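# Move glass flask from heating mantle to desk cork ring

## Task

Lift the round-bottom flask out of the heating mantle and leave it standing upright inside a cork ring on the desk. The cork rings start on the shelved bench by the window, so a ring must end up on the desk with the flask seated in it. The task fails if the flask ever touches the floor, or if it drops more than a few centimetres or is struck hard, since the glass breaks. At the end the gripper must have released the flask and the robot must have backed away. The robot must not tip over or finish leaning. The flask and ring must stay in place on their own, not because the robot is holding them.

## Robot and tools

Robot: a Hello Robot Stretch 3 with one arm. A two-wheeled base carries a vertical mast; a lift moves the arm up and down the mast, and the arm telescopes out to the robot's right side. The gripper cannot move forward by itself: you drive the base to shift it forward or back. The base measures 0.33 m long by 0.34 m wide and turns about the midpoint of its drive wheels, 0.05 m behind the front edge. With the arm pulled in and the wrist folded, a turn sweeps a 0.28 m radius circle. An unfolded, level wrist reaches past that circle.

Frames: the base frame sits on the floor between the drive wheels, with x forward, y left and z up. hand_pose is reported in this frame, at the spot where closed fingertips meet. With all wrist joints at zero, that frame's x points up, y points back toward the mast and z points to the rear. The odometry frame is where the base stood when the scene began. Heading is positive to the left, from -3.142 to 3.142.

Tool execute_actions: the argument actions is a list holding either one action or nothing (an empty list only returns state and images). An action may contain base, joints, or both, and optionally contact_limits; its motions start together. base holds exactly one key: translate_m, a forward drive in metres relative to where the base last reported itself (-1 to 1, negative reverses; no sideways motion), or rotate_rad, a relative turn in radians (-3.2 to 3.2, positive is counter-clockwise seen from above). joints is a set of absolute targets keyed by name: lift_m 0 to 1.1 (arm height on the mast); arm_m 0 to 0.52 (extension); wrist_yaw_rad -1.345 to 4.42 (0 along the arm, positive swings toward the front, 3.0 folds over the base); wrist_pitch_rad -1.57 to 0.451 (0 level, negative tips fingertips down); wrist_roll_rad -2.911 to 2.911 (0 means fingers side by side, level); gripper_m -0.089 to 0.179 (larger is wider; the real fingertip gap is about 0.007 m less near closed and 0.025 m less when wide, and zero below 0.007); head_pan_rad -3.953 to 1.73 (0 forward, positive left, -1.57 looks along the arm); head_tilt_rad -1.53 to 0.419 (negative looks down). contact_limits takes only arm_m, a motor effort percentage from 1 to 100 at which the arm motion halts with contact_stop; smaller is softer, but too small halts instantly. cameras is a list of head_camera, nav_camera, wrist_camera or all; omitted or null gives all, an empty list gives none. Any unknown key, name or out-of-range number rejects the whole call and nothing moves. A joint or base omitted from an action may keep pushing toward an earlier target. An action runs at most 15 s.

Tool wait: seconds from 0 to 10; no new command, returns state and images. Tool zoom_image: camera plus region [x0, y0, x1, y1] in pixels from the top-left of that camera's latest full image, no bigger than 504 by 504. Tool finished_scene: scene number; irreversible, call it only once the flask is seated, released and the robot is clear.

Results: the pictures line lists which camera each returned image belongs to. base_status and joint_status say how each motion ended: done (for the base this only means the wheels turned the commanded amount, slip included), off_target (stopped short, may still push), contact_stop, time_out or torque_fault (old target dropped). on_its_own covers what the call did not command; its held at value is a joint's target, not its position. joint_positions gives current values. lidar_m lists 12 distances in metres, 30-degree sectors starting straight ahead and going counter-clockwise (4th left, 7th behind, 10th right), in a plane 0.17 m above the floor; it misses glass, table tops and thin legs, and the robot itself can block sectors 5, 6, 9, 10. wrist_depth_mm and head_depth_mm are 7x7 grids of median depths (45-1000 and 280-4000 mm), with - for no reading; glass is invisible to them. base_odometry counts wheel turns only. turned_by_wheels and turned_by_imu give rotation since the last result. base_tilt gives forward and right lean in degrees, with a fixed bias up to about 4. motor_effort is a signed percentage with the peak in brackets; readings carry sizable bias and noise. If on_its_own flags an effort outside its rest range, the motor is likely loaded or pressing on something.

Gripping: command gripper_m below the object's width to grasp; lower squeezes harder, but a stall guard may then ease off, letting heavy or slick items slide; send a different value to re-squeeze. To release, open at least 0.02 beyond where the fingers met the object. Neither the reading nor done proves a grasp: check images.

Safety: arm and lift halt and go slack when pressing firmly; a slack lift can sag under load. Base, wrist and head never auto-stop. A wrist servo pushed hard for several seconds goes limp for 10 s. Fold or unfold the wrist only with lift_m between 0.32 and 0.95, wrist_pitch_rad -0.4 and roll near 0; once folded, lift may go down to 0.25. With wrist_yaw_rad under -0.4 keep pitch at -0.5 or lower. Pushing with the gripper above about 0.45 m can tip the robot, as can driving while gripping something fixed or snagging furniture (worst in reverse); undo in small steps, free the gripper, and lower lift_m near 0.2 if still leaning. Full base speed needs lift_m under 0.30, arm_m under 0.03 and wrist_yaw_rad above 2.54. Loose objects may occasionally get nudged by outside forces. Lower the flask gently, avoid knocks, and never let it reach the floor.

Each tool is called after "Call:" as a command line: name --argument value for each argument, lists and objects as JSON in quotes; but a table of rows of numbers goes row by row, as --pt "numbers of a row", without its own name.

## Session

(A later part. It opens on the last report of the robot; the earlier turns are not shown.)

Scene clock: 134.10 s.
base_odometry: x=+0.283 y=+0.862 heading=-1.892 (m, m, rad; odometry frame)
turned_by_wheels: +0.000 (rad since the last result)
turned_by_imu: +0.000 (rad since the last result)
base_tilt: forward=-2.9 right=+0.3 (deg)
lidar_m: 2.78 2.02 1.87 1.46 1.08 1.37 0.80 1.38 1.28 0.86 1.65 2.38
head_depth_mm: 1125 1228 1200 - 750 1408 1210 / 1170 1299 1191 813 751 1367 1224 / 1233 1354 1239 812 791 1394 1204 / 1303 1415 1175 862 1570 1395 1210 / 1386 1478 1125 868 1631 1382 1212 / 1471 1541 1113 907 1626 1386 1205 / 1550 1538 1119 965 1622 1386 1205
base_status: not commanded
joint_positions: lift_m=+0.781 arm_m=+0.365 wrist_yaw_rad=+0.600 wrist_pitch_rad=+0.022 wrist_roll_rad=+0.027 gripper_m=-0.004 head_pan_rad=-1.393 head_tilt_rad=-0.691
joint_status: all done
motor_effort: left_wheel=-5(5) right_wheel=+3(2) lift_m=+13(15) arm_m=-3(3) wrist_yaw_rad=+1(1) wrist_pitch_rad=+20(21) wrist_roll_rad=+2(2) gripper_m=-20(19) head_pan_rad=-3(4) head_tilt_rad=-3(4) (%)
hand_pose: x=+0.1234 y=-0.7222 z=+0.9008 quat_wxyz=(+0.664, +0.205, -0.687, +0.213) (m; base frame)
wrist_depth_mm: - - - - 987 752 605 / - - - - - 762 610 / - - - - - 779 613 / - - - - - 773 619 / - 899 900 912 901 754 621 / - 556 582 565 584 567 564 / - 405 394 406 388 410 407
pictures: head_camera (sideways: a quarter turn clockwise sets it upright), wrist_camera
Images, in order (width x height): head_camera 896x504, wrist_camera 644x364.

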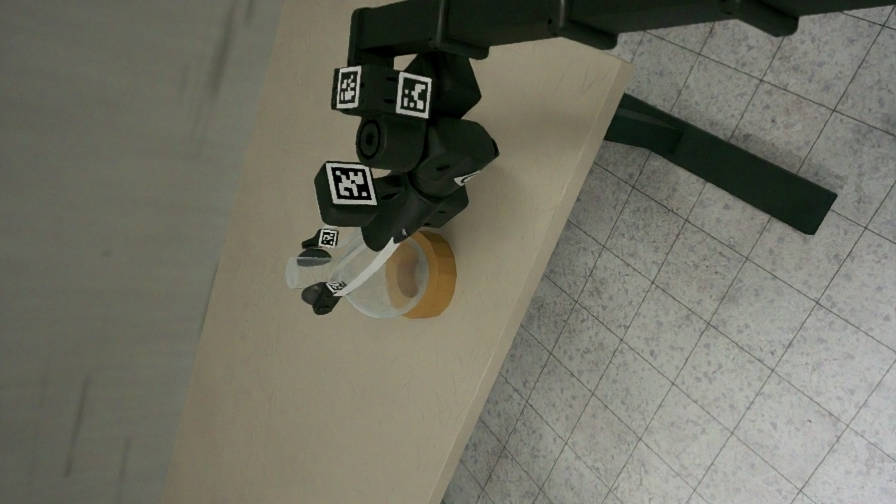

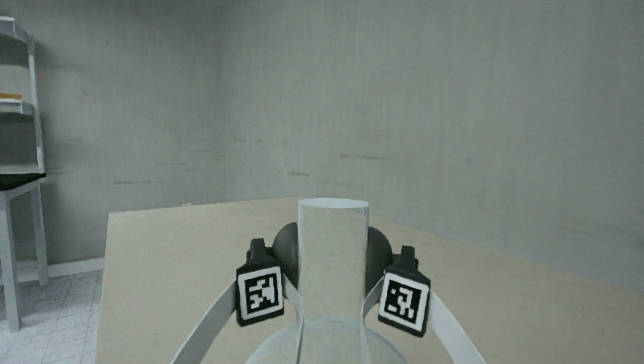

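Call:
execute_actions --actions '[{"joints":{"arm_m":0.383}}]' --cameras '[]'

Call:
execute_actions --actions '[{"joints":{"lift_m":0.771}}]' --cameras '["head_camera"]'

Call:
zoom_image --camera "head_camera" --region '[250,150,550,380]'

Scene clock: 135.57 s.
base_odometry: x=+0.283 y=+0.862 heading=-1.892 (m, m, rad; odometry frame)
turned_by_wheels: +0.000 (rad since the last result)
turned_by_imu: +0.000 (rad since the last result)
base_tilt: forward=-2.9 right=+0.3 (deg)
lidar_m: 2.79 2.01 1.87 1.46 1.08 1.37 0.80 1.38 1.28 0.86 1.65 2.38
head_depth_mm: 1122 1238 1194 - 772 1411 1203 / 1179 1294 1195 834 752 1375 1220 / 1238 1359 1235 833 787 1388 1203 / 1314 1410 1177 860 1564 1395 1206 / 1382 1482 1124 866 1637 1397 1208 / 1480 1534 1126 907 1635 1385 1203 / 1562 1522 1111 966 1633 1386 1206
base_status: not commanded
joint_positions: lift_m=+0.781 arm_m=+0.383 wrist_yaw_rad=+0.600 wrist_pitch_rad=+0.022 wrist_roll_rad=+0.027 gripper_m=-0.004 head_pan_rad=-1.393 head_tilt_rad=-0.691
joint_status: all done
motor_effort: left_wheel=-5(5) right_wheel=+3(3) lift_m=+13(13) arm_m=+2(2) wrist_yaw_rad=+1(1) wrist_pitch_rad=+20(20) wrist_roll_rad=+2(2) gripper_m=-20(20) head_pan_rad=-4(4) head_tilt_rad=-3(4) (%)
hand_pose: x=+0.1234 y=-0.7397 z=+0.9008 quat_wxyz=(+0.664, +0.205, -0.687, +0.213) (m; base frame)
wrist_depth_mm: - - - - 966 747 589 / - - - - 972 744 597 / - - - - 985 742 605 / - - - - - 762 606 / - 886 901 896 904 736 609 / - 553 576 560 589 563 568 / - 402 395 407 387 406 410
pictures: none
No camera images: the call's "cameras" was empty. Leave "cameras" out to get every camera's image.

Scene clock: 136.27 s.
base_odometry: x=+0.283 y=+0.862 heading=-1.892 (m, m, rad; odometry frame)
turned_by_wheels: +0.000 (rad since the last result)
turned_by_imu: +0.000 (rad since the last result)
base_tilt: forward=-2.9 right=+0.3 (deg)
lidar_m: 2.79 2.02 1.86 1.46 1.08 1.37 0.80 1.38 1.28 0.86 1.65 2.38
head_depth_mm: 1114 1226 1196 - 753 1416 1211 / 1177 1301 1188 839 748 1368 1211 / 1239 1357 1241 832 787 1380 1199 / 1303 1416 1165 862 1570 1389 1206 / 1381 1475 1125 868 1637 1391 1210 / 1465 1542 1120 904 1634 1391 1210 / 1561 1525 1112 958 1623 1380 1212
base_status: not commanded
joint_positions: lift_m=+0.772 arm_m=+0.383 wrist_yaw_rad=+0.600 wrist_pitch_rad=+0.022 wrist_roll_rad=+0.027 gripper_m=-0.004 head_pan_rad=-1.393 head_tilt_rad=-0.691
joint_status: all done
motor_effort: left_wheel=-5(5) right_wheel=+3(3) lift_m=+13(9) arm_m=+2(2) wrist_yaw_rad=+1(1) wrist_pitch_rad=+20(20) wrist_roll_rad=+2(2) gripper_m=-19(19) head_pan_rad=-3(3) head_tilt_rad=-3(3) (%)
hand_pose: x=+0.1234 y=-0.7397 z=+0.8918 quat_wxyz=(+0.664, +0.205, -0.687, +0.213) (m; base frame)
wrist_depth_mm: - - - - 978 734 595 / - - - - - 739 598 / - - - - 1000 747 606 / - - - - - 756 613 / - 844 858 855 885 729 607 / - 536 559 540 558 544 551 / - 388 382 391 372 394 393
pictures: head_camera (sideways: a quarter turn clockwise sets it upright)
Images, in order (width x height): head_camera 896x504.

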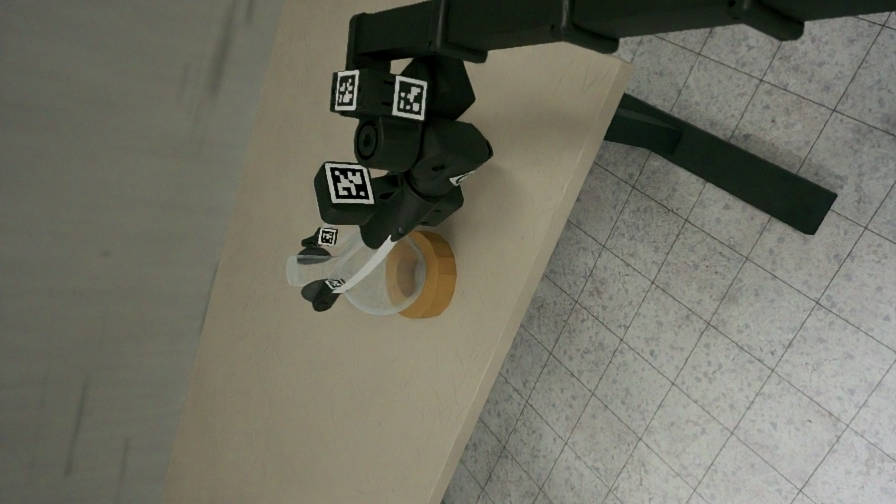

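Region (250, 150, 550, 380) of head_camera's 896x504 image, scaled by 1.680, with more detail than that image has; it fills the top 386 rows of this view, and the rest is white.

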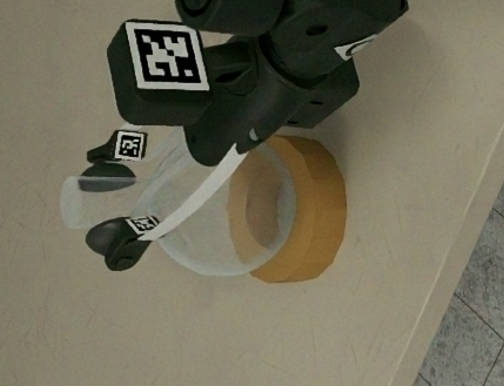

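Call:
execute_actions --actions '[{"base":{"translate_m":0.006},"joints":{"arm_m":0.394}}]' --cameras '[]'

Call:
execute_actions --actions '[{"joints":{"lift_m":0.763}}]' --cameras '["head_camera"]'

Call:
zoom_image --camera "head_camera" --region '[250,150,550,380]'

Scene clock: 137.77 s.
base_odometry: x=+0.281 y=+0.856 heading=-1.892 (m, m, rad; odometry frame)
turned_by_wheels: +0.000 (rad since the last result)
turned_by_imu: +0.000 (rad since the last result)
base_tilt: forward=-2.9 right=+0.2 (deg)
lidar_m: 2.78 2.02 1.86 1.45 1.08 1.38 0.81 1.38 1.29 0.86 1.65 2.38
head_depth_mm: 1127 1232 1193 - 748 1408 1205 / 1178 1301 1189 835 749 1374 1218 / 1230 1355 1225 833 788 1389 1196 / 1312 1400 1177 864 1568 1383 1215 / 1391 1480 1125 880 1651 1384 1210 / 1475 1542 1123 904 1632 1396 1205 / 1566 1518 1111 964 1637 1384 1193
base_status: done
joint_positions: lift_m=+0.772 arm_m=+0.394 wrist_yaw_rad=+0.600 wrist_pitch_rad=+0.022 wrist_roll_rad=+0.027 gripper_m=-0.004 head_pan_rad=-1.393 head_tilt_rad=-0.691
joint_status: all done
motor_effort: left_wheel=-5(7) right_wheel=+2(5) lift_m=+13(13) arm_m=+2(2) wrist_yaw_rad=+0(0) wrist_pitch_rad=+20(20) wrist_roll_rad=+2(2) gripper_m=-20(20) head_pan_rad=-3(4) head_tilt_rad=-3(3) (%)
hand_pose: x=+0.1235 y=-0.7507 z=+0.8918 quat_wxyz=(+0.664, +0.205, -0.687, +0.213) (m; base frame)
wrist_depth_mm: - - - - 956 726 585 / - - - - 960 738 591 / - - - - 994 737 593 / - - - - 997 760 601 / - 860 853 869 887 725 601 / - 531 556 537 561 539 542 / - 388 380 393 373 392 394
pictures: none
No camera images: the call's "cameras" was empty. Leave "cameras" out to get every camera's image.

Scene clock: 138.47 s.
base_odometry: x=+0.281 y=+0.856 heading=-1.892 (m, m, rad; odometry frame)
turned_by_wheels: +0.000 (rad since the last result)
turned_by_imu: +0.000 (rad since the last result)
base_tilt: forward=-2.9 right=+0.3 (deg)
lidar_m: 2.78 2.01 1.86 1.46 1.08 1.38 0.81 1.38 1.29 0.86 1.65 2.38
head_depth_mm: 1126 1237 1193 - 753 1405 1196 / 1177 1297 1192 837 750 1373 1219 / 1240 1355 1230 832 793 1387 1204 / 1305 1423 1171 861 1565 1405 1208 / 1376 1463 1121 884 1633 1394 1203 / 1467 1538 1127 908 1630 1387 1197 / 1573 1538 1112 964 1631 1384 1206
base_status: not commanded
joint_positions: lift_m=+0.764 arm_m=+0.394 wrist_yaw_rad=+0.600 wrist_pitch_rad=+0.022 wrist_roll_rad=+0.027 gripper_m=-0.004 head_pan_rad=-1.393 head_tilt_rad=-0.691
joint_status: all done
motor_effort: left_wheel=-5(5) right_wheel=+2(2) lift_m=+14(8) arm_m=+2(2) wrist_yaw_rad=+0(0) wrist_pitch_rad=+20(21) wrist_roll_rad=+2(2) gripper_m=-20(20) head_pan_rad=-4(4) head_tilt_rad=-4(4) (%)
hand_pose: x=+0.1235 y=-0.7507 z=+0.8838 quat_wxyz=(+0.664, +0.205, -0.687, +0.213) (m; base frame)
wrist_depth_mm: - - - - 971 723 588 / - - - - 959 734 589 / - - - - 988 749 592 / - - - - 995 748 601 / - 820 823 834 874 726 607 / - 513 537 524 543 523 526 / - 375 367 381 360 379 383
pictures: head_camera (sideways: a quarter turn clockwise sets it upright)
Images, in order (width x height): head_camera 896x504.

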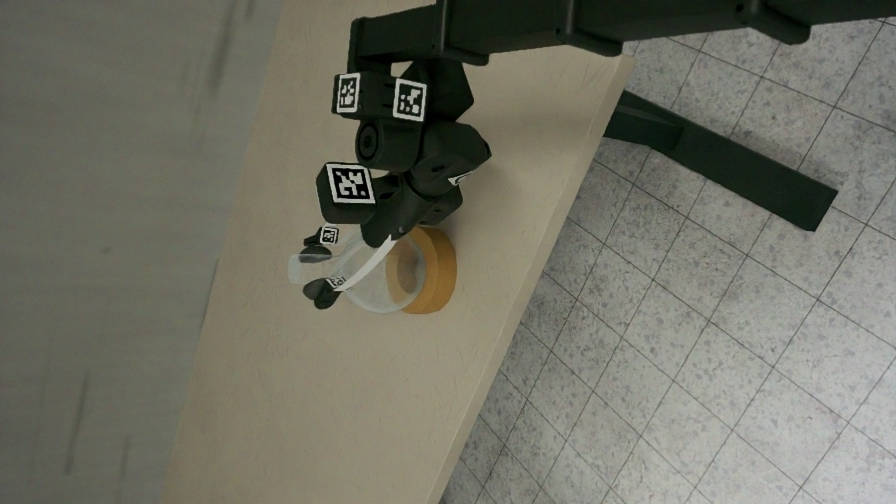

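Region (250, 150, 550, 380) of head_camera's 896x504 image, scaled by 1.680, with more detail than that image has; it fills the top 386 rows of this view, and the rest is white.

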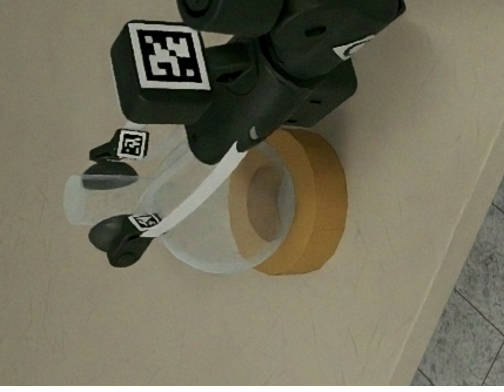

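Continue along the same line.

Call:
execute_actions --actions '[{"joints":{"lift_m":0.757,"arm_m":0.401}}]' --cameras '["head_camera"]'

Call:
zoom_image --camera "head_camera" --region '[250,150,550,380]'

Scene clock: 139.47 s.
base_odometry: x=+0.281 y=+0.856 heading=-1.892 (m, m, rad; odometry frame)
turned_by_wheels: +0.000 (rad since the last result)
turned_by_imu: +0.000 (rad since the last result)
base_tilt: forward=-2.9 right=+0.3 (deg)
lidar_m: 2.78 2.01 1.87 1.46 1.08 1.38 0.81 1.38 1.28 0.86 1.65 2.37
head_depth_mm: 1124 1231 1199 - 741 1381 1199 / 1179 1302 1192 840 750 1385 1216 / 1241 1360 1207 836 786 1396 1202 / 1304 1407 1180 862 1572 1393 1208 / 1374 1473 1124 880 1646 1384 1213 / 1468 1530 1124 904 1628 1389 1199 / 1563 1550 1115 961 1619 1373 1201
base_status: not commanded
joint_positions: lift_m=+0.758 arm_m=+0.401 wrist_yaw_rad=+0.600 wrist_pitch_rad=+0.024 wrist_roll_rad=+0.028 gripper_m=-0.004 head_pan_rad=-1.393 head_tilt_rad=-0.691
joint_status: all done
motor_effort: left_wheel=-5(5) right_wheel=+2(2) lift_m=+13(17) arm_m=+2(2) wrist_yaw_rad=-1(0) wrist_pitch_rad=+19(20) wrist_roll_rad=+1(2) gripper_m=-20(20) head_pan_rad=-3(3) head_tilt_rad=-3(4) (%)
hand_pose: x=+0.1235 y=-0.7576 z=+0.8784 quat_wxyz=(+0.664, +0.204, -0.687, +0.214) (m; base frame)
wrist_depth_mm: - - - - 959 719 578 / - - - - 943 727 588 / - - - - 972 739 590 / - - - - 985 746 596 / - 809 822 827 865 725 596 / - 510 526 512 535 513 510 / - 366 359 372 351 372 372
pictures: head_camera (sideways: a quarter turn clockwise sets it upright)
Images, in order (width x height): head_camera 896x504.

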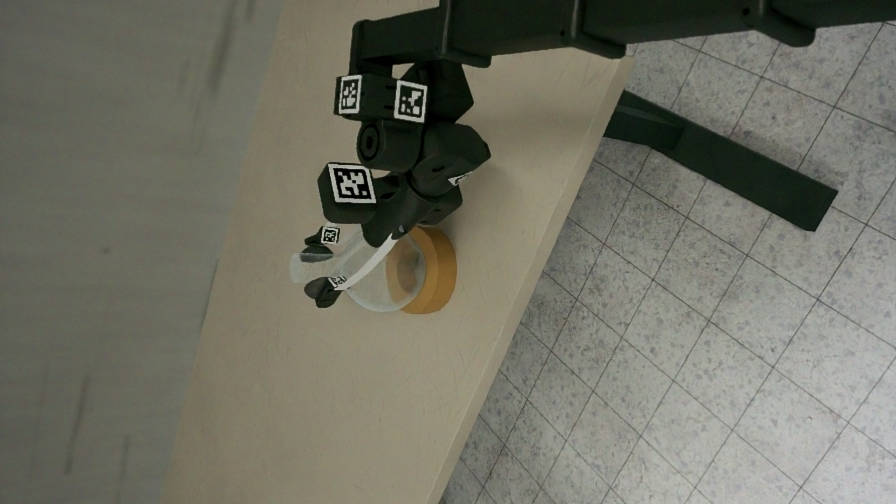

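Region (250, 150, 550, 380) of head_camera's 896x504 image, scaled by 1.680, with more detail than that image has; it fills the top 386 rows of this view, and the rest is white.

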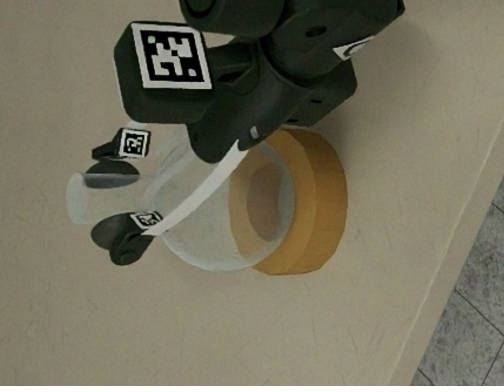

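Contact begins. Seat and release.

Call:
execute_actions --actions '[{"joints":{"lift_m":0.752}}]' --cameras '["wrist_camera"]'

Call:
execute_actions --actions '[{"joints":{"gripper_m":0.09}}]' --cameras '["head_camera","wrist_camera"]'

Scene clock: 140.37 s.
base_odometry: x=+0.281 y=+0.856 heading=-1.892 (m, m, rad; odometry frame)
turned_by_wheels: +0.000 (rad since the last result)
turned_by_imu: +0.000 (rad since the last result)
base_tilt: forward=-2.9 right=+0.3 (deg)
lidar_m: 2.77 2.01 1.86 1.46 1.08 1.38 0.81 1.38 1.29 0.86 1.65 2.37
head_depth_mm: 1125 1232 1198 - - 1402 1208 / 1175 1302 1190 835 753 1378 1214 / 1234 1357 1180 822 787 1393 1203 / 1303 1418 1176 862 1555 1385 1212 / 1377 1470 1122 875 1655 1392 1210 / 1459 1535 1123 908 1625 1387 1196 / 1558 1546 1110 964 1631 1385 1203
base_status: not commanded
joint_positions: lift_m=+0.753 arm_m=+0.401 wrist_yaw_rad=+0.600 wrist_pitch_rad=+0.036 wrist_roll_rad=+0.028 gripper_m=-0.004 head_pan_rad=-1.393 head_tilt_rad=-0.691
joint_status: all done
motor_effort: left_wheel=-5(5) right_wheel=+2(2) lift_m=+12(10) arm_m=+2(2) wrist_yaw_rad=+0(1) wrist_pitch_rad=+13(19) wrist_roll_rad=+2(1) gripper_m=-20(20) head_pan_rad=-2(5) head_tilt_rad=-4(3) (%)
hand_pose: x=+0.1237 y=-0.7578 z=+0.8766 quat_wxyz=(+0.663, +0.200, -0.688, +0.218) (m; base frame)
wrist_depth_mm: - - - - 967 726 583 / - - - - 969 726 586 / - - - - 981 739 593 / - - - - 992 743 594 / - 842 839 842 879 730 595 / - 513 537 517 537 520 521 / - 367 358 371 353 373 372
pictures: wrist_camera
Images, in order (width x height): wrist_camera 644x364.

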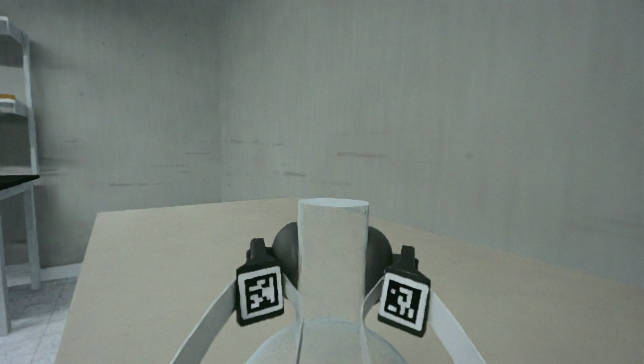

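Scene clock: 141.80 s.
base_odometry: x=+0.281 y=+0.856 heading=-1.892 (m, m, rad; odometry frame)
turned_by_wheels: +0.000 (rad since the last result)
turned_by_imu: +0.000 (rad since the last result)
base_tilt: forward=-2.8 right=+0.3 (deg)
lidar_m: 2.78 2.01 1.86 1.46 1.08 1.38 0.81 1.38 1.29 0.86 1.65 2.38
head_depth_mm: 1117 1239 1191 - - 1397 1204 / 1190 1295 1191 834 751 1369 1213 / 1242 1347 1186 822 789 1390 1209 / 1322 1424 1169 856 1579 1401 1206 / 1385 1485 1148 881 1630 1385 1213 / 1456 1547 1122 901 1636 1383 1209 / 1569 1535 1112 957 1635 1387 1202
base_status: not commanded
joint_positions: lift_m=+0.753 arm_m=+0.401 wrist_yaw_rad=+0.600 wrist_pitch_rad=+0.036 wrist_roll_rad=+0.028 gripper_m=+0.090 head_pan_rad=-1.393 head_tilt_rad=-0.691
joint_status: all done
motor_effort: left_wheel=-5(5) right_wheel=+2(2) lift_m=+12(12) arm_m=+2(2) wrist_yaw_rad=+0(1) wrist_pitch_rad=+13(13) wrist_roll_rad=+2(1) gripper_m=+0(88) head_pan_rad=-4(4) head_tilt_rad=-3(3) (%)
hand_pose: x=+0.1237 y=-0.7578 z=+0.8767 quat_wxyz=(+0.663, +0.200, -0.688, +0.218) (m; base frame)
wrist_depth_mm: - - - - 955 726 585 / - - - - 983 726 582 / - - - - 982 742 588 / - - - - 987 746 595 / - 833 940 839 876 727 602 / - 510 518 515 519 516 520 / - 367 369 372 373 353 372
pictures: head_camera (sideways: a quarter turn clockwise sets it upright), wrist_camera
Images, in order (width x height): head_camera 896x504, wrist_camera 644x364.

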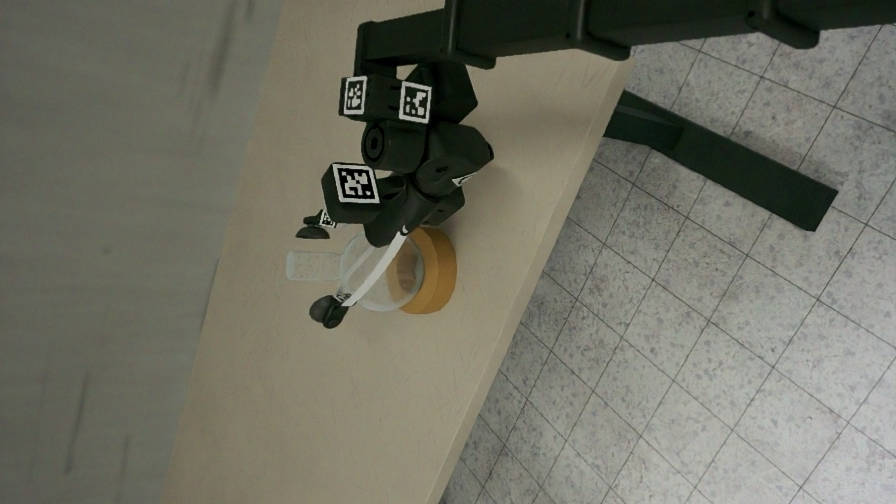

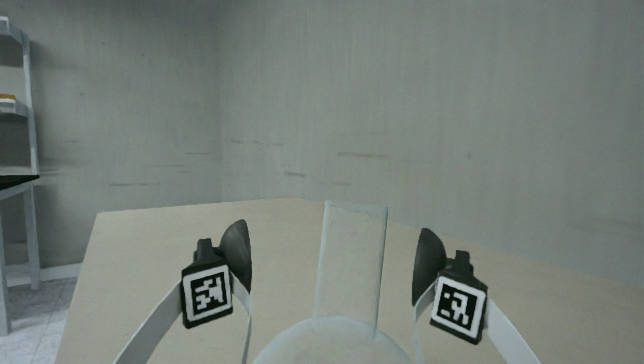

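Call:
execute_actions --actions '[{"joints":{"arm_m":0.418}}]' --cameras '[]'

Call:
execute_actions --actions '[{"joints":{"gripper_m":0.02}}]' --cameras '["wrist_camera"]'

Call:
execute_actions --actions '[{"joints":{"arm_m":0.403,"lift_m":0.751}}]' --cameras '["wrist_camera","head_camera"]'

Call:
execute_actions --actions '[{"joints":{"gripper_m":0.09}}]' --cameras '["head_camera","wrist_camera"]'

Scene clock: 143.37 s.
base_odometry: x=+0.281 y=+0.856 heading=-1.892 (m, m, rad; odometry frame)
turned_by_wheels: +0.000 (rad since the last result)
turned_by_imu: +0.000 (rad since the last result)
base_tilt: forward=-2.9 right=+0.3 (deg)
lidar_m: 2.79 2.01 1.86 1.46 1.08 1.38 0.80 1.38 1.29 0.86 1.65 2.38
head_depth_mm: 1122 1232 1195 - - 1391 1210 / 1177 1297 1197 837 751 1375 1225 / 1239 1353 1231 832 790 1405 1201 / 1313 1415 1175 858 1566 1397 1214 / 1386 1479 1140 878 1650 1391 1214 / 1472 1535 1117 907 1635 1404 1197 / 1551 1536 1114 964 1634 1373 1201
base_status: not commanded
joint_positions: lift_m=+0.753 arm_m=+0.418 wrist_yaw_rad=+0.600 wrist_pitch_rad=+0.036 wrist_roll_rad=+0.028 gripper_m=+0.090 head_pan_rad=-1.393 head_tilt_rad=-0.691
joint_status: all done
motor_effort: left_wheel=-5(5) right_wheel=+2(3) lift_m=+12(12) arm_m=+2(1) wrist_yaw_rad=+0(0) wrist_pitch_rad=+13(13) wrist_roll_rad=+2(1) gripper_m=+0(0) head_pan_rad=-4(3) head_tilt_rad=-3(3) (%)
hand_pose: x=+0.1237 y=-0.7748 z=+0.8767 quat_wxyz=(+0.663, +0.200, -0.688, +0.218) (m; base frame)
wrist_depth_mm: - - - - 930 709 572 / - - - - 942 716 574 / - - - - 957 716 579 / - - - - 963 723 577 / - 830 967 841 855 711 586 / - 512 514 512 517 523 524 / 411 365 369 370 372 351 375
pictures: none
No camera images: the call's "cameras" was empty. Leave "cameras" out to get every camera's image.

Scene clock: 144.57 s.
base_odometry: x=+0.281 y=+0.856 heading=-1.892 (m, m, rad; odometry frame)
turned_by_wheels: +0.000 (rad since the last result)
turned_by_imu: +0.000 (rad since the last result)
base_tilt: forward=-2.9 right=+0.3 (deg)
lidar_m: 2.79 2.01 1.86 1.46 1.08 1.37 0.81 1.38 1.29 0.86 1.65 2.38
head_depth_mm: 1121 1231 1198 - - 1395 1211 / 1179 1307 1193 837 750 1362 1218 / 1243 1351 1227 836 792 1395 1208 / 1302 1407 1174 859 1562 1395 1219 / 1388 1468 1126 881 1632 1401 1207 / 1478 1548 1121 904 1628 1379 1207 / 1556 1537 1117 964 1633 1375 1210
base_status: not commanded
joint_positions: lift_m=+0.753 arm_m=+0.418 wrist_yaw_rad=+0.604 wrist_pitch_rad=+0.040 wrist_roll_rad=+0.030 gripper_m=+0.020 head_pan_rad=-1.393 head_tilt_rad=-0.691
joint_status: all done
motor_effort: left_wheel=-4(5) right_wheel=+1(3) lift_m=+12(12) arm_m=+1(2) wrist_yaw_rad=-6(5) wrist_pitch_rad=+11(12) wrist_roll_rad=+0(2) gripper_m=-10(89) head_pan_rad=-4(4) head_tilt_rad=-4(3) (%)
hand_pose: x=+0.1246 y=-0.7742 z=+0.8776 quat_wxyz=(+0.661, +0.200, -0.689, +0.221) (m; base frame)
wrist_depth_mm: - - - - 929 713 573 / - - - - 946 718 571 / - - - - 966 718 579 / - - - - 963 734 583 / - 848 862 865 864 709 587 / - 520 566 523 548 524 528 / - 373 377 375 353 371 374
pictures: wrist_camera
Images, in order (width x height): wrist_camera 644x364.

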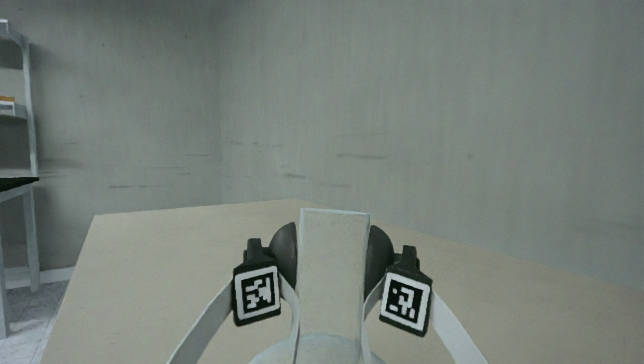

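Scene clock: 145.50 s.
base_odometry: x=+0.281 y=+0.856 heading=-1.892 (m, m, rad; odometry frame)
turned_by_wheels: +0.000 (rad since the last result)
turned_by_imu: +0.000 (rad since the last result)
base_tilt: forward=-2.9 right=+0.3 (deg)
lidar_m: 2.78 2.02 1.86 1.46 1.08 1.38 0.81 1.37 1.29 0.86 1.65 2.38
head_depth_mm: 1128 1236 1190 - - 1400 1202 / 1185 1303 1187 839 751 1382 1216 / 1239 1359 1186 835 789 1393 1214 / 1309 1402 1181 858 1558 1384 1211 / 1382 1486 1126 879 1641 1381 1205 / 1468 1543 1116 906 1621 1394 1208 / 1560 1522 1109 964 1622 1384 1198
base_status: not commanded
joint_positions: lift_m=+0.752 arm_m=+0.403 wrist_yaw_rad=+0.596 wrist_pitch_rad=+0.052 wrist_roll_rad=+0.029 gripper_m=+0.020 head_pan_rad=-1.393 head_tilt_rad=-0.691
joint_status: all done
motor_effort: left_wheel=-5(4) right_wheel=+2(2) lift_m=+11(13) arm_m=-3(4) wrist_yaw_rad=+4(5) wrist_pitch_rad=+4(10) wrist_roll_rad=+1(1) gripper_m=-9(9) head_pan_rad=-5(4) head_tilt_rad=-3(4) (%)
hand_pose: x=+0.1230 y=-0.7611 z=+0.8796 quat_wxyz=(+0.661, +0.194, -0.690, +0.222) (m; base frame)
wrist_depth_mm: - - - - 971 721 584 / - - - - 972 734 585 / - - - - 977 740 590 / - - - - 975 742 595 / - 880 908 908 896 710 591 / - 533 559 538 569 538 542 / - 378 379 383 363 383 384
pictures: head_camera (sideways: a quarter turn clockwise sets it upright), wrist_camera
Images, in order (width x height): head_camera 896x504, wrist_camera 644x364.

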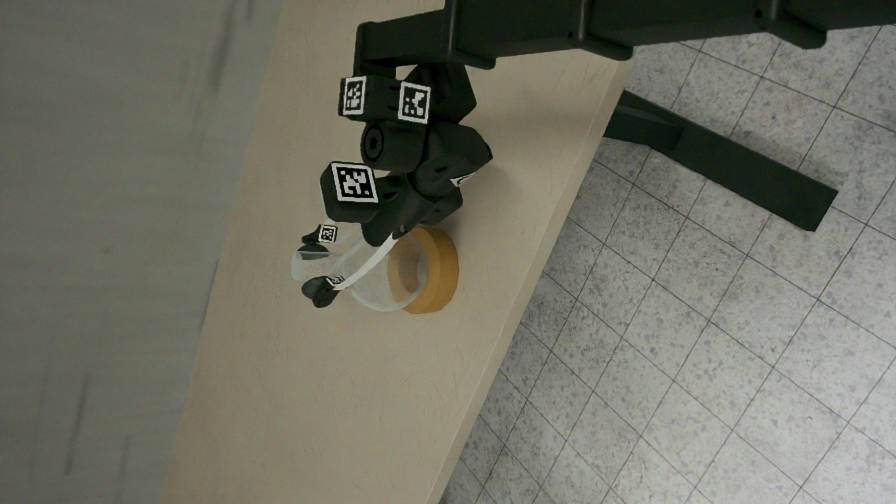

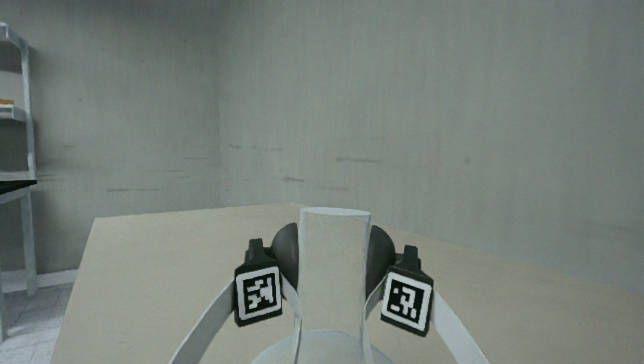

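Scene clock: 146.70 s.
base_odometry: x=+0.281 y=+0.856 heading=-1.892 (m, m, rad; odometry frame)
turned_by_wheels: +0.000 (rad since the last result)
turned_by_imu: +0.000 (rad since the last result)
base_tilt: forward=-2.9 right=+0.3 (deg)
lidar_m: 2.79 2.01 1.86 1.46 1.08 1.37 0.81 1.38 1.28 0.86 1.65 2.37
head_depth_mm: 1120 1225 1195 - - 1395 1209 / 1188 1297 1195 834 751 1376 1223 / 1239 1354 1186 839 788 1383 1202 / 1302 1420 1129 855 1559 1405 1209 / 1378 1474 1131 874 1632 1393 1202 / 1463 1544 1120 907 1632 1386 1203 / 1566 1539 1113 964 1617 1379 1199
base_status: not commanded
joint_positions: lift_m=+0.752 arm_m=+0.403 wrist_yaw_rad=+0.598 wrist_pitch_rad=+0.047 wrist_roll_rad=+0.029 gripper_m=+0.090 head_pan_rad=-1.393 head_tilt_rad=-0.691
joint_status: all done
motor_effort: left_wheel=-4(5) right_wheel=+2(2) lift_m=+11(12) arm_m=-2(3) wrist_yaw_rad=+2(5) wrist_pitch_rad=+7(7) wrist_roll_rad=+1(1) gripper_m=+0(88) head_pan_rad=-3(4) head_tilt_rad=-4(4) (%)
hand_pose: x=+0.1234 y=-0.7607 z=+0.8784 quat_wxyz=(+0.661, +0.196, -0.690, +0.221) (m; base frame)
wrist_depth_mm: - - - - 950 725 581 / - - - - 978 730 585 / - - - - 984 733 584 / - - - - 971 742 591 / - 865 - 878 883 735 597 / - 525 526 535 532 535 530 / - 378 377 378 380 360 377
pictures: head_camera (sideways: a quarter turn clockwise sets it upright), wrist_camera
Images, in order (width x height): head_camera 896x504, wrist_camera 644x364.

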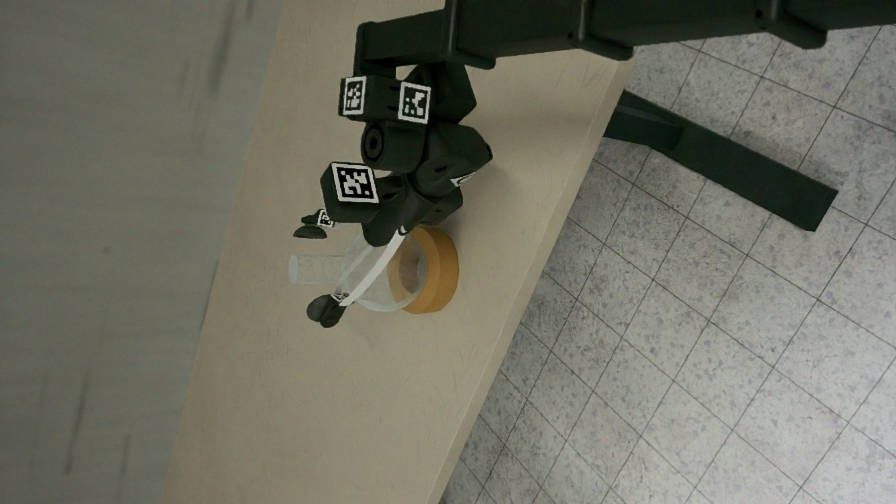

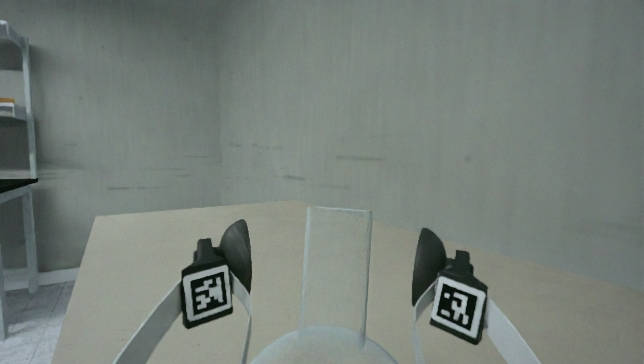

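Call:
execute_actions --actions '[{"base":{"translate_m":0.005},"joints":{"arm_m":0.413,"lift_m":0.748}}]' --cameras '[]'

Call:
execute_actions --actions '[{"joints":{"gripper_m":-0.005}}]' --cameras '["wrist_camera","head_camera"]'

Call:
execute_actions --actions '[{"joints":{"wrist_pitch_rad":0.2}}]' --cameras '["wrist_camera","head_camera"]'

Scene clock: 148.63 s.
base_odometry: x=+0.279 y=+0.852 heading=-1.892 (m, m, rad; odometry frame)
turned_by_wheels: +0.000 (rad since the last result)
turned_by_imu: +0.000 (rad since the last result)
base_tilt: forward=-2.9 right=+0.3 (deg)
lidar_m: 2.78 2.01 1.86 1.46 1.09 1.38 0.81 1.39 1.29 0.86 1.64 2.38
head_depth_mm: 1126 1236 1191 - - 1402 1193 / 1178 1303 1193 837 752 1366 1220 / 1243 1367 1229 830 791 1401 1201 / 1311 1413 1177 856 1564 1388 1213 / 1382 1483 1144 878 1649 1390 1202 / 1473 1546 1116 909 1636 1385 1207 / 1564 1536 1114 967 1638 1382 1206
base_status: done
joint_positions: lift_m=+0.749 arm_m=+0.413 wrist_yaw_rad=+0.599 wrist_pitch_rad=+0.046 wrist_roll_rad=+0.029 gripper_m=+0.090 head_pan_rad=-1.393 head_tilt_rad=-0.691
joint_status: all done
motor_effort: left_wheel=-5(7) right_wheel=+2(5) lift_m=+12(12) arm_m=+2(2) wrist_yaw_rad=+2(2) wrist_pitch_rad=+7(7) wrist_roll_rad=+1(1) gripper_m=+1(1) head_pan_rad=-4(3) head_tilt_rad=-4(4) (%)
hand_pose: x=+0.1235 y=-0.7701 z=+0.8752 quat_wxyz=(+0.661, +0.196, -0.690, +0.221) (m; base frame)
wrist_depth_mm: - - - - 949 714 580 / - - - - 953 716 581 / - - - - 969 724 580 / - - - - 956 747 587 / - 854 988 864 869 733 591 / - 518 516 522 526 527 524 / - 367 370 374 372 352 374
pictures: none
No camera images: the call's "cameras" was empty. Leave "cameras" out to get every camera's image.

Scene clock: 150.07 s.
base_odometry: x=+0.279 y=+0.852 heading=-1.892 (m, m, rad; odometry frame)
turned_by_wheels: +0.000 (rad since the last result)
turned_by_imu: +0.000 (rad since the last result)
base_tilt: forward=-2.9 right=+0.3 (deg)
lidar_m: 2.78 2.01 1.86 1.46 1.09 1.38 0.81 1.38 1.29 0.86 1.65 2.37
head_depth_mm: 1123 1232 1192 - - 1400 1199 / 1179 1298 1185 836 750 1381 1218 / 1246 1352 1208 837 793 1392 1196 / 1319 1413 1173 859 1559 1386 1208 / 1394 1476 1123 880 1620 1386 1218 / 1479 1531 1113 905 1635 1395 1207 / 1561 1548 1110 963 1620 1395 1208
base_status: not commanded
joint_positions: lift_m=+0.749 arm_m=+0.413 wrist_yaw_rad=+0.599 wrist_pitch_rad=+0.049 wrist_roll_rad=+0.029 gripper_m=-0.004 head_pan_rad=-1.393 head_tilt_rad=-0.691
joint_status: all done
motor_effort: left_wheel=-5(5) right_wheel=+2(2) lift_m=+12(12) arm_m=+2(2) wrist_yaw_rad=+2(1) wrist_pitch_rad=+6(7) wrist_roll_rad=+1(1) gripper_m=-19(99) head_pan_rad=-4(4) head_tilt_rad=-4(4) (%)
hand_pose: x=+0.1235 y=-0.7701 z=+0.8759 quat_wxyz=(+0.661, +0.195, -0.690, +0.222) (m; base frame)
wrist_depth_mm: - - - - 967 723 577 / - - - - 954 725 579 / - - - - 962 741 580 / - - - - 975 744 587 / - 876 875 883 892 708 590 / - 520 547 524 549 531 525 / - 370 363 374 354 377 374
pictures: head_camera (sideways: a quarter turn clockwise sets it upright), wrist_camera
Images, in order (width x height): head_camera 896x504, wrist_camera 644x364.

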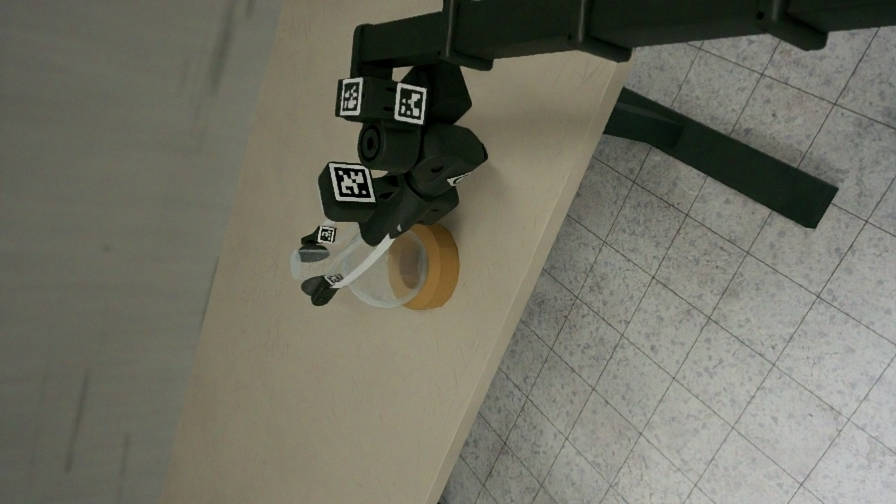

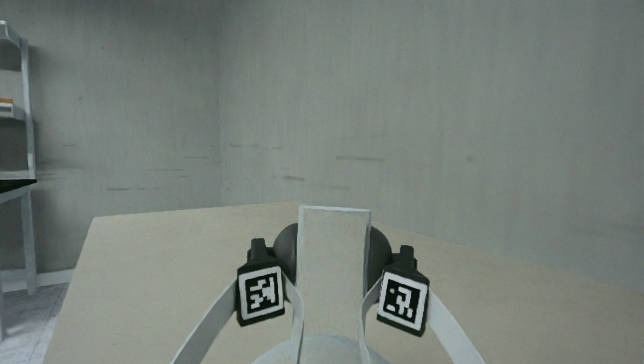

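Scene clock: 150.83 s.
base_odometry: x=+0.279 y=+0.852 heading=-1.892 (m, m, rad; odometry frame)
turned_by_wheels: +0.000 (rad since the last result)
turned_by_imu: +0.000 (rad since the last result)
base_tilt: forward=-2.9 right=+0.3 (deg)
lidar_m: 2.78 2.02 1.86 1.46 1.09 1.38 0.81 1.38 1.29 0.86 1.65 2.38
head_depth_mm: 1122 1249 1194 - - 1407 1193 / 1178 1303 1193 837 749 1370 1217 / 1242 1357 1231 833 787 1389 1203 / 1303 1416 1132 859 1579 1389 1216 / 1383 1481 1117 876 1638 1389 1216 / 1472 1548 1118 909 1627 1382 1207 / 1574 1546 1115 960 1616 1383 1202
base_status: not commanded
joint_positions: lift_m=+0.749 arm_m=+0.413 wrist_yaw_rad=+0.600 wrist_pitch_rad=+0.160 wrist_roll_rad=+0.029 gripper_m=-0.004 head_pan_rad=-1.393 head_tilt_rad=-0.691
joint_status: all done
motor_effort: left_wheel=-5(5) right_wheel=+2(2) lift_m=+13(13) arm_m=+2(1) wrist_yaw_rad=+1(1) wrist_pitch_rad=+21(22) wrist_roll_rad=+1(1) gripper_m=-19(19) head_pan_rad=-4(4) head_tilt_rad=-3(4) (%)
hand_pose: x=+0.1235 y=-0.7698 z=+0.9043 quat_wxyz=(+0.647, +0.158, -0.699, +0.260) (m; base frame)
wrist_depth_mm: - - - - 998 730 593 / - - - - 983 739 595 / - - - - 981 739 586 / - - - - 978 730 587 / - - - - 936 724 585 / - 736 827 767 807 686 584 / - 473 469 487 453 492 491
pictures: head_camera (sideways: a quarter turn clockwise sets it upright), wrist_camera
Images, in order (width x height): head_camera 896x504, wrist_camera 644x364.

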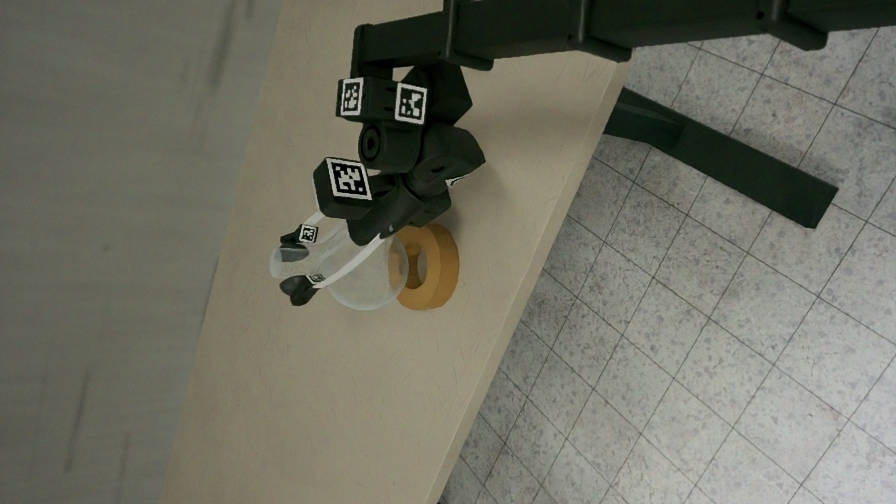

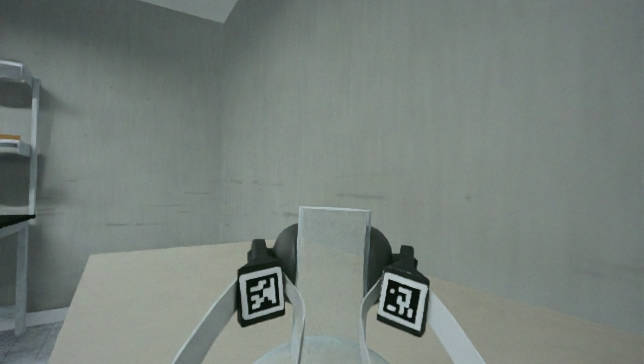

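Call:
execute_actions --actions '[{"base":{"translate_m":-0.005},"joints":{"arm_m":0.408,"lift_m":0.73}}]' --cameras '[]'

Call:
execute_actions --actions '[{"joints":{"lift_m":0.722}}]' --cameras '["head_camera"]'

Call:
zoom_image --camera "head_camera" --region '[250,150,550,380]'

Scene clock: 152.27 s.
base_odometry: x=+0.281 y=+0.856 heading=-1.893 (m, m, rad; odometry frame)
turned_by_wheels: +0.000 (rad since the last result)
turned_by_imu: +0.000 (rad since the last result)
base_tilt: forward=-2.9 right=+0.3 (deg)
lidar_m: 2.79 2.01 1.87 1.46 1.08 1.38 0.81 1.38 1.29 0.86 1.65 2.38
head_depth_mm: 1118 1225 1147 - - 1372 1212 / 1179 1298 1147 - 749 1385 1216 / 1240 1356 1185 812 788 1388 1203 / 1304 1414 1127 853 1581 1400 1211 / 1377 1486 1125 877 1633 1402 1209 / 1464 1550 1121 906 1634 1378 1203 / 1554 1528 1114 956 1640 1381 1208
base_status: done
joint_positions: lift_m=+0.731 arm_m=+0.408 wrist_yaw_rad=+0.600 wrist_pitch_rad=+0.161 wrist_roll_rad=+0.029 gripper_m=-0.004 head_pan_rad=-1.393 head_tilt_rad=-0.691
joint_status: all done
motor_effort: left_wheel=-5(12) right_wheel=+2(4) lift_m=+13(17) arm_m=-2(3) wrist_yaw_rad=+1(1) wrist_pitch_rad=+21(21) wrist_roll_rad=+0(1) gripper_m=-19(19) head_pan_rad=-3(3) head_tilt_rad=-4(4) (%)
hand_pose: x=+0.1235 y=-0.7653 z=+0.8866 quat_wxyz=(+0.647, +0.158, -0.699, +0.260) (m; base frame)
wrist_depth_mm: - - - - 993 756 597 / - - - - 972 740 586 / - - - - 992 734 592 / - - - - 975 745 585 / - - - - 932 738 588 / - 677 768 693 748 688 585 / - 442 430 446 419 447 447
pictures: none
No camera images: the call's "cameras" was empty. Leave "cameras" out to get every camera's image.

Scene clock: 152.97 s.
base_odometry: x=+0.281 y=+0.856 heading=-1.893 (m, m, rad; odometry frame)
turned_by_wheels: +0.000 (rad since the last result)
turned_by_imu: +0.000 (rad since the last result)
base_tilt: forward=-3.0 right=+0.4 (deg)
lidar_m: 2.78 2.01 1.86 1.46 1.08 1.37 0.81 1.38 1.29 0.86 1.65 2.37
head_depth_mm: 1123 1240 1149 924 - - 1223 / 1185 1303 1140 - 751 1386 1215 / 1246 1351 1179 - 788 1396 1198 / 1308 1411 1177 859 1545 1395 1221 / 1388 1477 1124 872 1642 1390 1215 / 1478 1543 1119 905 1645 1390 1202 / 1558 1539 1111 962 1627 1384 1200
base_status: not commanded
joint_positions: lift_m=+0.723 arm_m=+0.408 wrist_yaw_rad=+0.599 wrist_pitch_rad=+0.166 wrist_roll_rad=+0.029 gripper_m=-0.004 head_pan_rad=-1.393 head_tilt_rad=-0.691
joint_status: all done
motor_effort: left_wheel=-5(5) right_wheel=+2(2) lift_m=+13(14) arm_m=-2(3) wrist_yaw_rad=+0(1) wrist_pitch_rad=+18(21) wrist_roll_rad=+1(1) gripper_m=-19(19) head_pan_rad=-3(4) head_tilt_rad=-4(4) (%)
hand_pose: x=+0.1234 y=-0.7652 z=+0.8800 quat_wxyz=(+0.646, +0.156, -0.700, +0.262) (m; base frame)
wrist_depth_mm: - - - - 989 749 589 / - - - - 991 754 595 / - - - - 973 746 591 / - - - - 981 729 588 / - - - - 939 739 591 / - 669 757 678 728 687 571 / - 428 433 435 408 440 441
pictures: head_camera (sideways: a quarter turn clockwise sets it upright)
Images, in order (width x height): head_camera 896x504.

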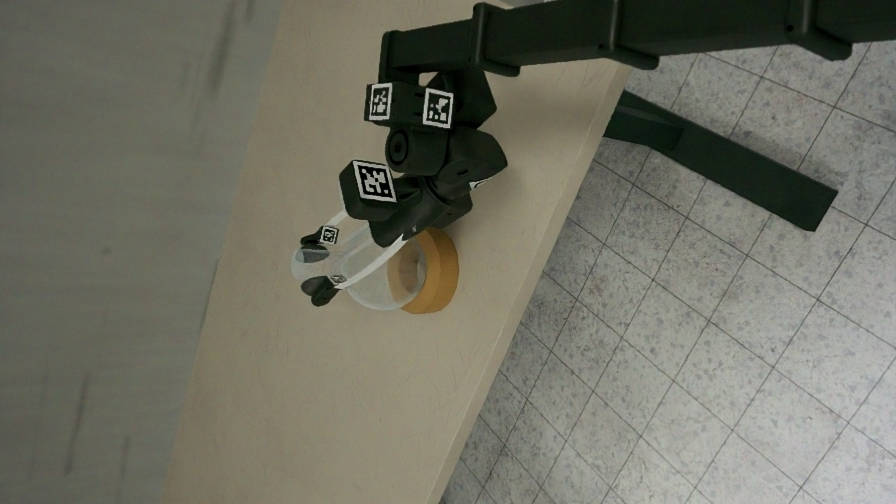

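Region (250, 150, 550, 380) of head_camera's 896x504 image, scaled by 1.680, with more detail than that image has; it fills the top 386 rows of this view, and the rest is white.

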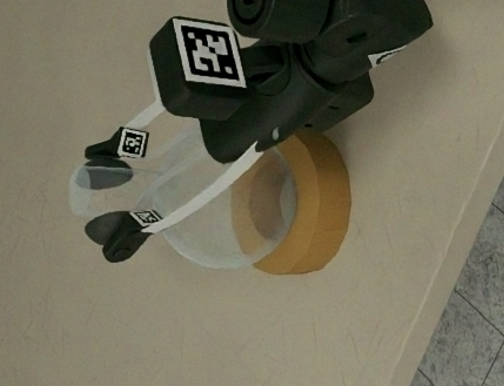

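Call:
execute_actions --actions '[{"joints":{"lift_m":0.713}}]' --cameras '[]'

Call:
execute_actions --actions '[{"joints":{"gripper_m":0.09}}]' --cameras '["head_camera","wrist_camera"]'

Scene clock: 154.07 s.
base_odometry: x=+0.281 y=+0.856 heading=-1.893 (m, m, rad; odometry frame)
turned_by_wheels: +0.000 (rad since the last result)
turned_by_imu: +0.000 (rad since the last result)
base_tilt: forward=-2.9 right=+0.3 (deg)
lidar_m: 2.79 2.01 1.86 1.46 1.08 1.38 0.81 1.38 1.29 0.86 1.65 2.38
head_depth_mm: 1120 1234 1149 925 - - 1223 / 1186 1301 1152 - 750 1368 1215 / 1250 1361 1175 - 791 1391 1201 / 1314 1406 1181 853 1565 1391 1210 / 1385 1483 1123 872 1644 1395 1210 / 1458 1549 1120 909 1637 1383 1210 / 1555 1539 1110 965 1631 1388 1210
base_status: not commanded
joint_positions: lift_m=+0.714 arm_m=+0.408 wrist_yaw_rad=+0.599 wrist_pitch_rad=+0.194 wrist_roll_rad=+0.029 gripper_m=-0.004 head_pan_rad=-1.393 head_tilt_rad=-0.691
joint_status: all done
motor_effort: left_wheel=-5(5) right_wheel=+2(2) lift_m=+10(12) arm_m=-3(3) wrist_yaw_rad=+1(0) wrist_pitch_rad=+3(18) wrist_roll_rad=+1(1) gripper_m=-19(19) head_pan_rad=-4(4) head_tilt_rad=-3(4) (%)
hand_pose: x=+0.1231 y=-0.7647 z=+0.8783 quat_wxyz=(+0.642, +0.146, -0.702, +0.271) (m; base frame)
wrist_depth_mm: - - - - - 747 600 / - - - - 995 746 602 / - - - - 966 753 593 / - - - - 993 741 592 / - - - - 928 734 588 / - 718 846 739 798 683 582 / - 446 447 452 422 458 454
pictures: none
No camera images: the call's "cameras" was empty. Leave "cameras" out to get every camera's image.

Scene clock: 155.50 s.
base_odometry: x=+0.281 y=+0.856 heading=-1.893 (m, m, rad; odometry frame)
turned_by_wheels: +0.000 (rad since the last result)
turned_by_imu: +0.000 (rad since the last result)
base_tilt: forward=-2.9 right=+0.3 (deg)
lidar_m: 2.79 2.01 1.86 1.46 1.09 1.38 0.81 1.38 1.29 0.86 1.65 2.38
head_depth_mm: 1126 1226 1146 924 - - 1219 / 1181 1300 1147 - 752 1376 1220 / 1241 1357 1181 - 789 1390 1207 / 1305 1416 1171 853 1576 1406 1206 / 1383 1479 1128 874 1628 1385 1208 / 1463 1544 1117 908 1633 1398 1214 / 1557 1535 1113 960 1622 1387 1207
base_status: not commanded
joint_positions: lift_m=+0.714 arm_m=+0.408 wrist_yaw_rad=+0.600 wrist_pitch_rad=+0.187 wrist_roll_rad=+0.029 gripper_m=+0.090 head_pan_rad=-1.393 head_tilt_rad=-0.691
joint_status: all done
motor_effort: left_wheel=-5(5) right_wheel=+2(2) lift_m=+12(11) arm_m=-3(2) wrist_yaw_rad=-1(1) wrist_pitch_rad=+7(7) wrist_roll_rad=+1(1) gripper_m=+0(88) head_pan_rad=-4(4) head_tilt_rad=-4(4) (%)
hand_pose: x=+0.1234 y=-0.7647 z=+0.8764 quat_wxyz=(+0.643, +0.149, -0.701, +0.269) (m; base frame)
wrist_depth_mm: - - - - - 747 598 / - - - - - 756 599 / - - - - 985 737 590 / - - - - 986 739 595 / - - - - 986 727 588 / - 696 700 711 712 680 580 / - 436 437 442 441 415 442
pictures: head_camera (sideways: a quarter turn clockwise sets it upright), wrist_camera
Images, in order (width x height): head_camera 896x504, wrist_camera 644x364.

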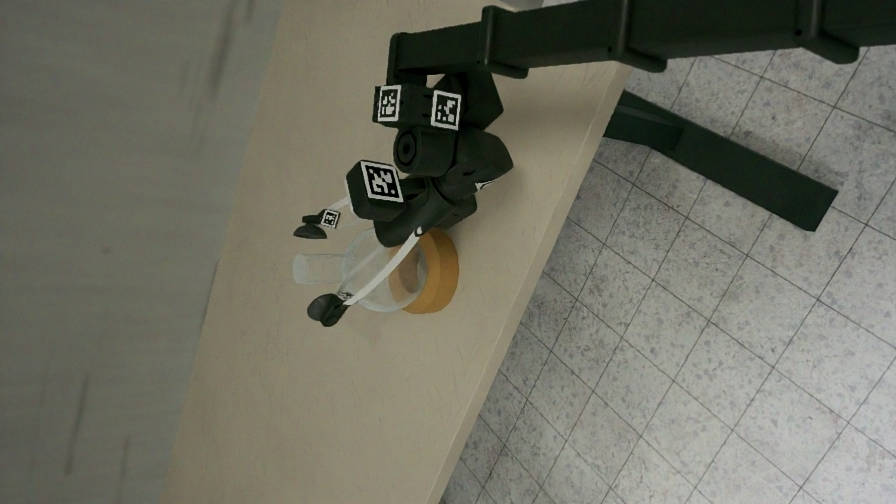

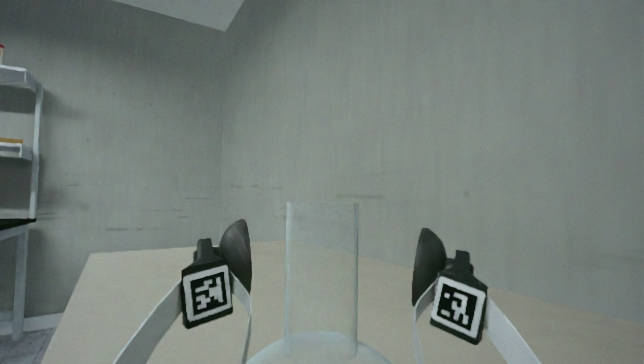

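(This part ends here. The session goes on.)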